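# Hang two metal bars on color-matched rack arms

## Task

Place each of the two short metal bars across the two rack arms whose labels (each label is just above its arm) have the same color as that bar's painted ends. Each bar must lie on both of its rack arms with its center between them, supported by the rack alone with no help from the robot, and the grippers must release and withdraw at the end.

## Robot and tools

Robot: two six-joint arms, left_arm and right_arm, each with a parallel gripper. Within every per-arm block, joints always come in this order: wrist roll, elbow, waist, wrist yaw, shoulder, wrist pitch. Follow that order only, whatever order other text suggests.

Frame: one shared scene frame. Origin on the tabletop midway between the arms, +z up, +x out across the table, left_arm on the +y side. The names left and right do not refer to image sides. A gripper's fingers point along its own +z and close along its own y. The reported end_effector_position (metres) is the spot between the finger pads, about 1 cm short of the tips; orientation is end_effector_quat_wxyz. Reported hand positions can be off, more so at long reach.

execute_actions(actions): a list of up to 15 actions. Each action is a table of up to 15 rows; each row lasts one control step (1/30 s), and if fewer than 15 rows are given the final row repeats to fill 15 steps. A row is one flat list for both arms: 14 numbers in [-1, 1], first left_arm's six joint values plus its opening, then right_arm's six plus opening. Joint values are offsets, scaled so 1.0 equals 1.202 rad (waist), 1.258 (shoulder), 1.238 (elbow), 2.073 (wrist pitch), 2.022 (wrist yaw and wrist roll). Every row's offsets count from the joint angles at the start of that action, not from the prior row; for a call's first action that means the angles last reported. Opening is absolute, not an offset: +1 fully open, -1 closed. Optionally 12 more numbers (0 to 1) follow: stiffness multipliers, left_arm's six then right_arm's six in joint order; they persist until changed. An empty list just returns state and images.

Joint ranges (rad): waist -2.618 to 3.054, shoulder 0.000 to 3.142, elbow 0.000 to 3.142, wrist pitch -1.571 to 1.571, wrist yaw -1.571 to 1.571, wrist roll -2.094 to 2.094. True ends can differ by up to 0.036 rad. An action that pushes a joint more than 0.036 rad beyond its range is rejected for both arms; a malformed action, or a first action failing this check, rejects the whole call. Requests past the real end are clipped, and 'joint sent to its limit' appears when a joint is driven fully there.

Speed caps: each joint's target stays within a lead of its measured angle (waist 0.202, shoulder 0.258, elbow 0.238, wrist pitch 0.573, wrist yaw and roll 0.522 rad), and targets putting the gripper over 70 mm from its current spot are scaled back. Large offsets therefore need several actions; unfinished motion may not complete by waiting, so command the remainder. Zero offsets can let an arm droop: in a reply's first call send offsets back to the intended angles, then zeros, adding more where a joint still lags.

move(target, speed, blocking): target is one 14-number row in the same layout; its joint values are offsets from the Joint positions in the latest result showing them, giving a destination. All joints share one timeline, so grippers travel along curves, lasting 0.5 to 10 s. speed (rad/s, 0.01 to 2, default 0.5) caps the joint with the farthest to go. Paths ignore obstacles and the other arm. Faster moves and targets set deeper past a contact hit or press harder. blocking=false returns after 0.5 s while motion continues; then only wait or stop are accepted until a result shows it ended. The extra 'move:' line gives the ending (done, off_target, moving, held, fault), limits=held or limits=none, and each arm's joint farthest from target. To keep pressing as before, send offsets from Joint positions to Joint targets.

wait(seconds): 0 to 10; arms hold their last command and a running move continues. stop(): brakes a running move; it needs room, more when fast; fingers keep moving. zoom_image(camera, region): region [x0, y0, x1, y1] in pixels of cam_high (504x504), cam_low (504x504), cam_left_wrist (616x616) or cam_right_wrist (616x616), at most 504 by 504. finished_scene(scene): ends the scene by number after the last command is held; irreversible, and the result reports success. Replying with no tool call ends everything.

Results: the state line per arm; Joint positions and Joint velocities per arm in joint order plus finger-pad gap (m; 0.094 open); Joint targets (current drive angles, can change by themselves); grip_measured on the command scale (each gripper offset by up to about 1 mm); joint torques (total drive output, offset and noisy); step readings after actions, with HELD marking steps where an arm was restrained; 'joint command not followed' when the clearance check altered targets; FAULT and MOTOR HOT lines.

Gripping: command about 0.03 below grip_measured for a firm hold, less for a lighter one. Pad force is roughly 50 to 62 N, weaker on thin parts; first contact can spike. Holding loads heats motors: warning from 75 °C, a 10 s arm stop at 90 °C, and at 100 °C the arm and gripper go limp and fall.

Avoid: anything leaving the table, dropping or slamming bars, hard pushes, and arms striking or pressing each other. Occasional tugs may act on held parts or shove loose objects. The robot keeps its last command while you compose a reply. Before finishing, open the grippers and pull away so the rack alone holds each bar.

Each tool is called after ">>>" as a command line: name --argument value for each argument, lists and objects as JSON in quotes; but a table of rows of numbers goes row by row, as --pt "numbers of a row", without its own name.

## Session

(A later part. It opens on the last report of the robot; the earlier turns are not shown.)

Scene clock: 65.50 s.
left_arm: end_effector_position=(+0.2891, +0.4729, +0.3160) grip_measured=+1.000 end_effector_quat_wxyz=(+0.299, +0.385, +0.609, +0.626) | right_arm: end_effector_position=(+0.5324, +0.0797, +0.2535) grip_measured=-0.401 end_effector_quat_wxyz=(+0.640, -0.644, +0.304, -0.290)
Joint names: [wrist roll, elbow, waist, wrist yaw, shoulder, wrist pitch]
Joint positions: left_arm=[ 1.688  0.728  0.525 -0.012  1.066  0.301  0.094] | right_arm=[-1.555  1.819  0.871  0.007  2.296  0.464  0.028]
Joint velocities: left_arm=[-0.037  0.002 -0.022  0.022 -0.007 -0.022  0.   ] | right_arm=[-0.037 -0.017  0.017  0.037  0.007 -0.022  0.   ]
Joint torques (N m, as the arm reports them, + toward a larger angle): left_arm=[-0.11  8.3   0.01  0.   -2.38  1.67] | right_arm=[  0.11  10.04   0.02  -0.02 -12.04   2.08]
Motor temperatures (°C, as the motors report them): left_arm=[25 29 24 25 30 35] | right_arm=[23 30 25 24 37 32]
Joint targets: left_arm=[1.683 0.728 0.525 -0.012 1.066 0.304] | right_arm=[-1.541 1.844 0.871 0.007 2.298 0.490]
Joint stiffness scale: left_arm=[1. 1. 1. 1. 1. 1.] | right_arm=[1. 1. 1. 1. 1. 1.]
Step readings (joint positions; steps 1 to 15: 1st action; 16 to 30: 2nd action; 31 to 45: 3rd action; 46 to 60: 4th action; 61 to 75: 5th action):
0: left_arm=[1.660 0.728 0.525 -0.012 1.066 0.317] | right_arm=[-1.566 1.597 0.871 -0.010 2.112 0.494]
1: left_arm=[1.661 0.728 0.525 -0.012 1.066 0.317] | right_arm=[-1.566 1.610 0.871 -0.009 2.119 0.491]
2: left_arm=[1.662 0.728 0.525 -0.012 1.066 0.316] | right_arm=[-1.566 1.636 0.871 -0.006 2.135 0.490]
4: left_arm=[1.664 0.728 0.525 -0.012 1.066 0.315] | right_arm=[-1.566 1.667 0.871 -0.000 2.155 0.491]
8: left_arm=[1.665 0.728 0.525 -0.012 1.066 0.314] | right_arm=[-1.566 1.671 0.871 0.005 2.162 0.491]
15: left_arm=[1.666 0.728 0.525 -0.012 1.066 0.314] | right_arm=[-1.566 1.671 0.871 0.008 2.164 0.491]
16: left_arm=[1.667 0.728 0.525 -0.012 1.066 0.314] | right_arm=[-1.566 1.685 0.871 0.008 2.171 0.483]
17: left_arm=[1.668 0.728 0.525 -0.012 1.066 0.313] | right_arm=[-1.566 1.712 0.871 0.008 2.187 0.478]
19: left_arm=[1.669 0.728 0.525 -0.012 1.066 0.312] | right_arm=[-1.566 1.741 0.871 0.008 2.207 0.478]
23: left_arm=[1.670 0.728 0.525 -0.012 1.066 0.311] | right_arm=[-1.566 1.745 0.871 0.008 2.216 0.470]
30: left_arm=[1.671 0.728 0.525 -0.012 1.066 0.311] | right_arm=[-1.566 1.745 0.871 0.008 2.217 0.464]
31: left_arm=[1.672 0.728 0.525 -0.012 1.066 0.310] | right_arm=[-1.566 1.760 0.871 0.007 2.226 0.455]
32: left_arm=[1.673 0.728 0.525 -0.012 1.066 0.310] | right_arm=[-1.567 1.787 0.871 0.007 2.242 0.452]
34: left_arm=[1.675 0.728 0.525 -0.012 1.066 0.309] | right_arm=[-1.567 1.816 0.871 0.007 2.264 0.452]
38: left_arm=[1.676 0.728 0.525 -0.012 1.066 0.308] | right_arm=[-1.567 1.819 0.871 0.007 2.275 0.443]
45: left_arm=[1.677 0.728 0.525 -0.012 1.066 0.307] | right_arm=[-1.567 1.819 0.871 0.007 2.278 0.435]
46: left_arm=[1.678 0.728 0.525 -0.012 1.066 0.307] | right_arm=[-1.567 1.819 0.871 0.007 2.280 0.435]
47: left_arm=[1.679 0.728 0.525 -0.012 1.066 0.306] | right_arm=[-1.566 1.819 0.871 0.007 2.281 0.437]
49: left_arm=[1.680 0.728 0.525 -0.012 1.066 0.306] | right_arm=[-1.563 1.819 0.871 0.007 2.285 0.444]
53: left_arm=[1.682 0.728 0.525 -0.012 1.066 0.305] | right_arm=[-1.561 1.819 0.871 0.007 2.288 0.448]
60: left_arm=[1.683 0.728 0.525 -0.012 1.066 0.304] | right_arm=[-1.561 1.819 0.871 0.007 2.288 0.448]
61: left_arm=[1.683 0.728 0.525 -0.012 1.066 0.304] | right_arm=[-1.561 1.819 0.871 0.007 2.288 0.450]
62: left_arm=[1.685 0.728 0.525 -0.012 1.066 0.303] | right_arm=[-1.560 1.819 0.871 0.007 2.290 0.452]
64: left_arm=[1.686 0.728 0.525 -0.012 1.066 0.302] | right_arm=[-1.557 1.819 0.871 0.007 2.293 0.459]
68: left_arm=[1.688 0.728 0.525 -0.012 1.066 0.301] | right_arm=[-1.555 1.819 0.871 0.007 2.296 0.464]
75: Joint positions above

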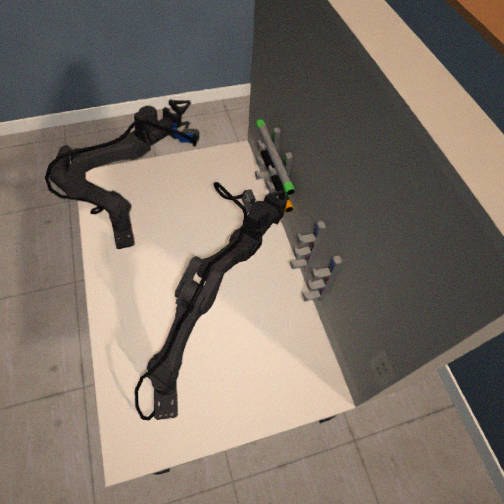

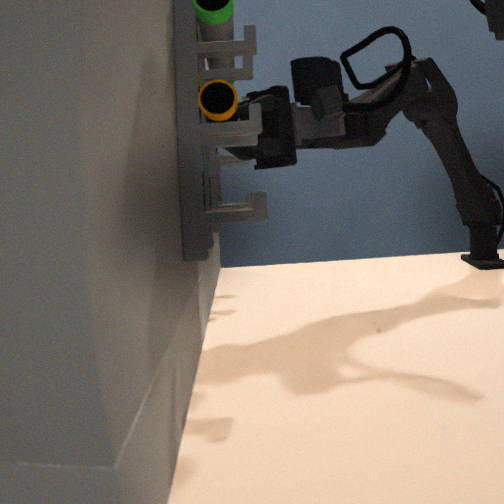

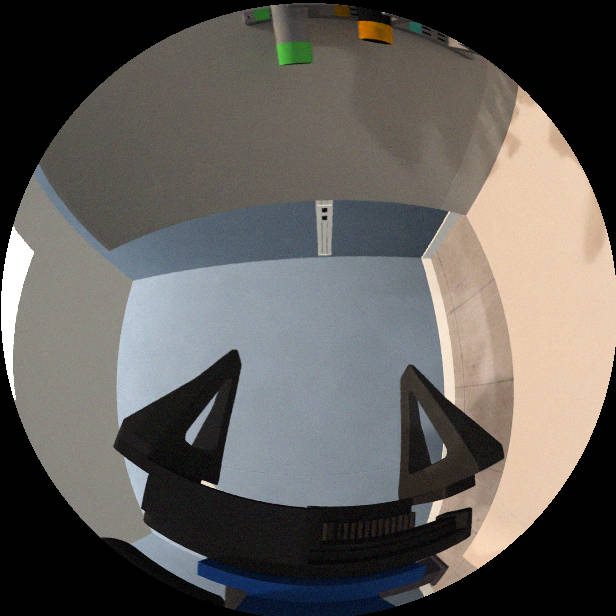

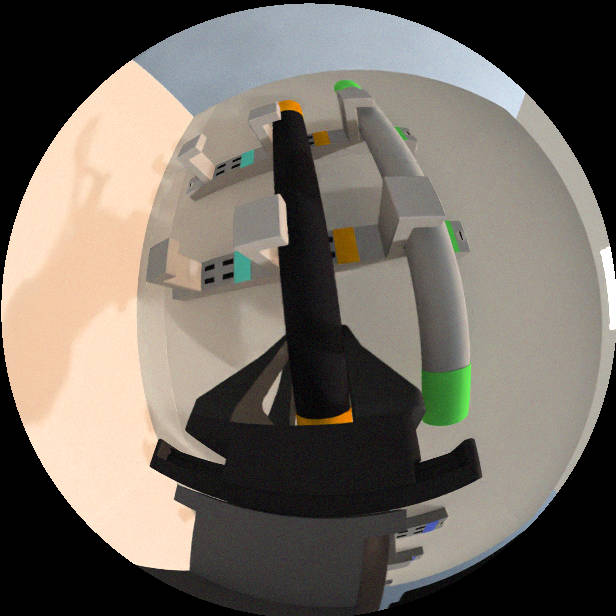

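>>> move --target '[0,0,0,0,0,0,1,0,0,0,0,0,0,0.2]'

>>> move --target '[0,0,0,0,0,0,1,0,-0.55,0,0,-0.35,0.12,0.2]'

>>> finished_scene --scene 1

Scene clock: 66.77 s.
left_arm: end_effector_position=(+0.2891, +0.4728, +0.3152) grip_measured=+1.000 end_effector_quat_wxyz=(+0.297, +0.387, +0.608, +0.626) | right_arm: end_effector_position=(+0.5324, +0.0797, +0.2535) grip_measured=+0.198 end_effector_quat_wxyz=(+0.639, -0.644, +0.302, -0.291)
Joint names: [wrist roll, elbow, waist, wrist yaw, shoulder, wrist pitch]
Joint positions: left_arm=[ 1.694  0.728  0.525 -0.012  1.066  0.298  0.094] | right_arm=[-1.559  1.819  0.871  0.007  2.296  0.464  0.056]
Joint velocities: left_arm=[ 0.022  0.002 -0.007  0.037  0.002 -0.022  0.   ] | right_arm=[ 0.022 -0.002 -0.027  0.051 -0.002  0.11   0.   ]
Joint torques (N m, as the arm reports them, + toward a larger angle): left_arm=[-0.11  8.39  0.04  0.03 -2.36  1.7 ] | right_arm=[  0.02   8.04   0.    -0.02 -12.15   1.83]
Motor temperatures (°C, as the motors report them): left_arm=[25 29 24 25 30 35] | right_arm=[23 30 25 24 37 32]
Joint targets: left_arm=[1.688 0.728 0.525 -0.012 1.066 0.301] | right_arm=[-1.555 1.819 0.871 0.007 2.296 0.464]
Joint stiffness scale: left_arm=[1. 1. 1. 1. 1. 1.] | right_arm=[1. 1. 1. 1. 1. 1.]
move: done; limits=none; left_arm: farthest joint: the wrist roll, 0.006 radians from its target (0.000 radians at the start); right_arm: farthest joint: the wrist roll, 0.004 radians from its target (0.000 radians at the start)

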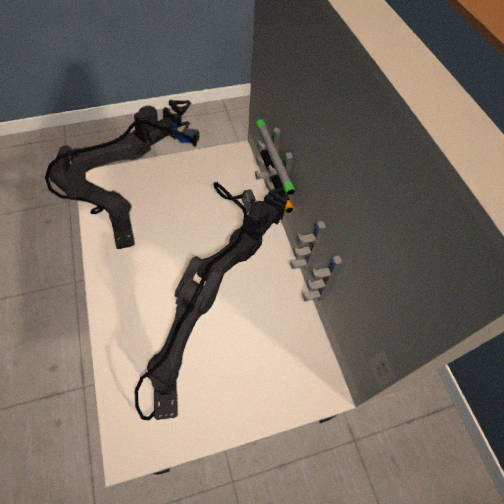

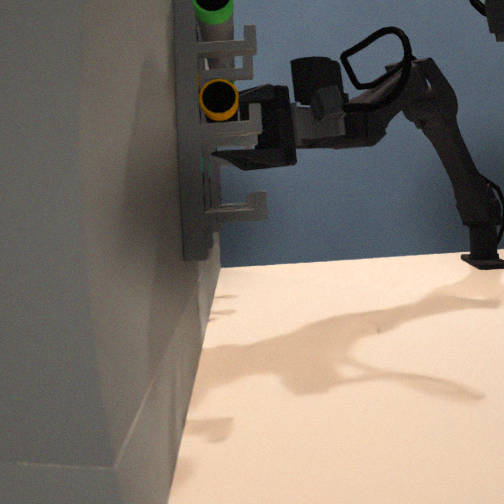

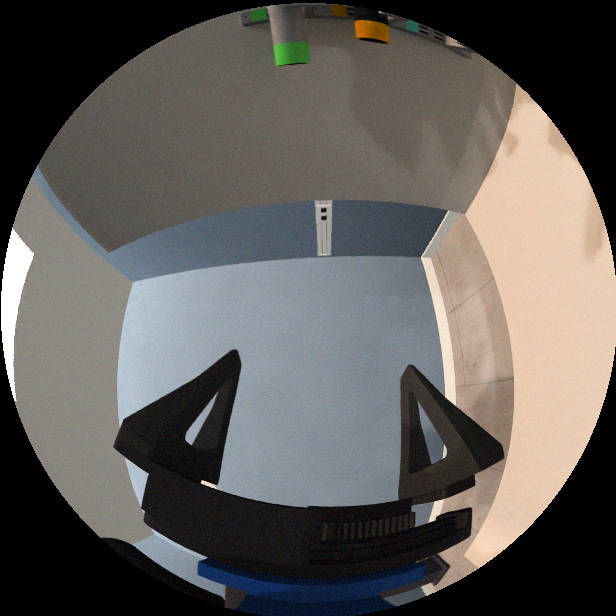

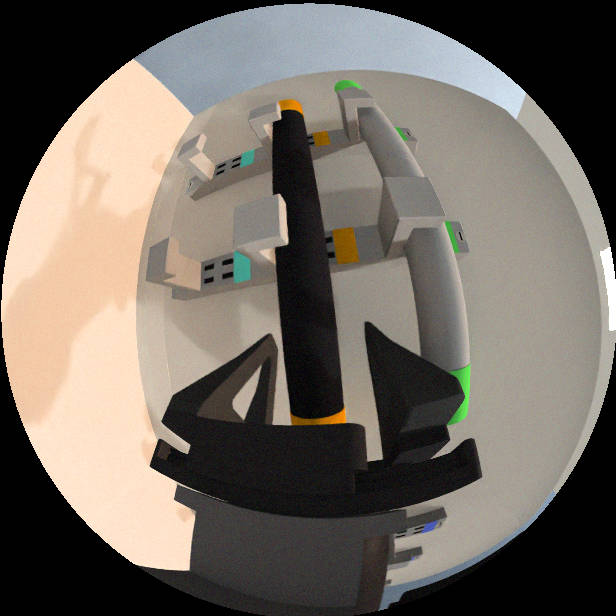

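Scene clock: 68.73 s.
left_arm: end_effector_position=(+0.2890, +0.4728, +0.3143) grip_measured=+1.000 end_effector_quat_wxyz=(+0.295, +0.389, +0.608, +0.626) | right_arm: end_effector_position=(+0.4436, +0.0031, +0.2521) grip_measured=+0.198 end_effector_quat_wxyz=(+0.639, -0.645, +0.301, -0.293)
Joint names: [wrist roll, elbow, waist, wrist yaw, shoulder, wrist pitch]
Joint positions: left_arm=[ 1.7    0.728  0.525 -0.012  1.066  0.294  0.094] | right_arm=[-1.564  1.159  0.871  0.007  1.874  0.703  0.056]
Joint velocities: left_arm=[-0.022 -0.002 -0.032  0.007  0.002 -0.051  0.   ] | right_arm=[ 0.022 -0.012 -0.002 -0.007  0.007 -0.037 -0.   ]
Joint torques (N m, as the arm reports them, + toward a larger angle): left_arm=[-0.07  8.25 -0.03  0.02 -2.31  1.69] | right_arm=[ 0.03  5.9   0.02 -0.02 -9.8   1.91]
Motor temperatures (°C, as the motors report them): left_arm=[25 29 24 25 29 35] | right_arm=[23 30 25 24 38 32]
Joint targets: left_arm=[1.694 0.728 0.525 -0.012 1.066 0.297] | right_arm=[-1.559 1.138 0.871 0.007 1.856 0.713]
Joint stiffness scale: left_arm=[1. 1. 1. 1. 1. 1.] | right_arm=[1. 1. 1. 1. 1. 1.]
move: off_target (right_arm); limits=none; left_arm: farthest joint: the wrist roll, 0.006 radians from its target (0.000 radians at the start); right_arm: farthest joint: the elbow, 0.021 radians from its target (0.681 radians at the start)

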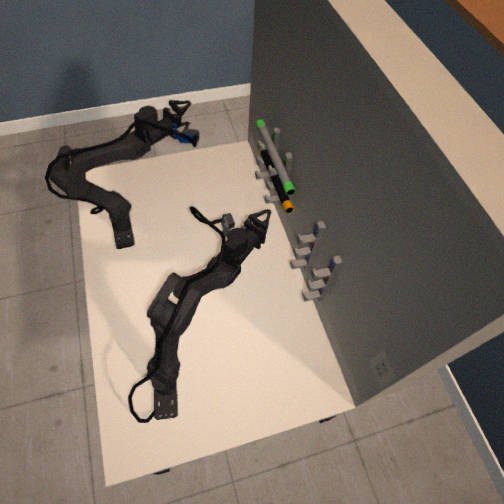

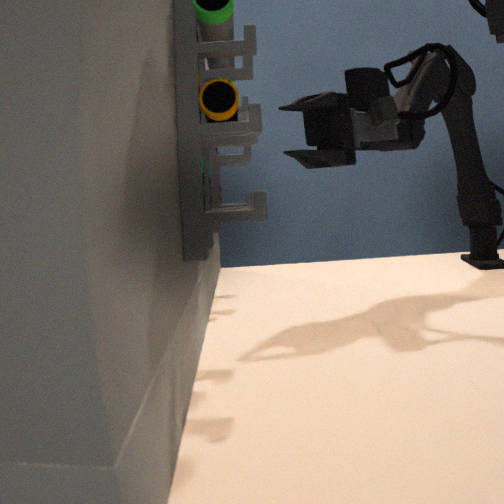

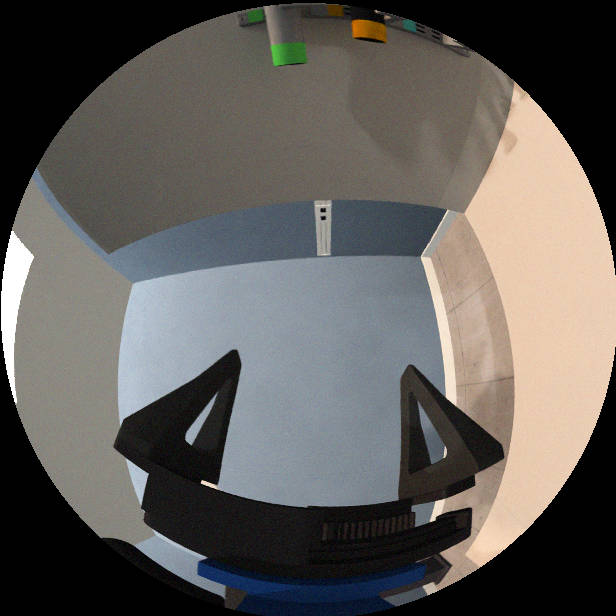

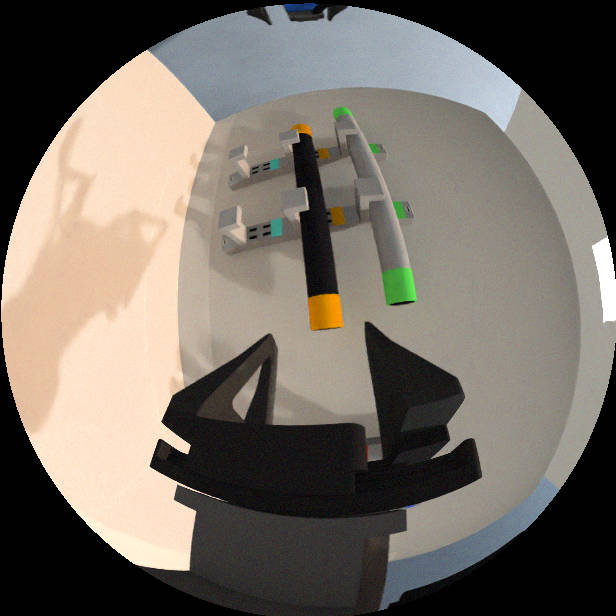

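The scene is finished: the task was done.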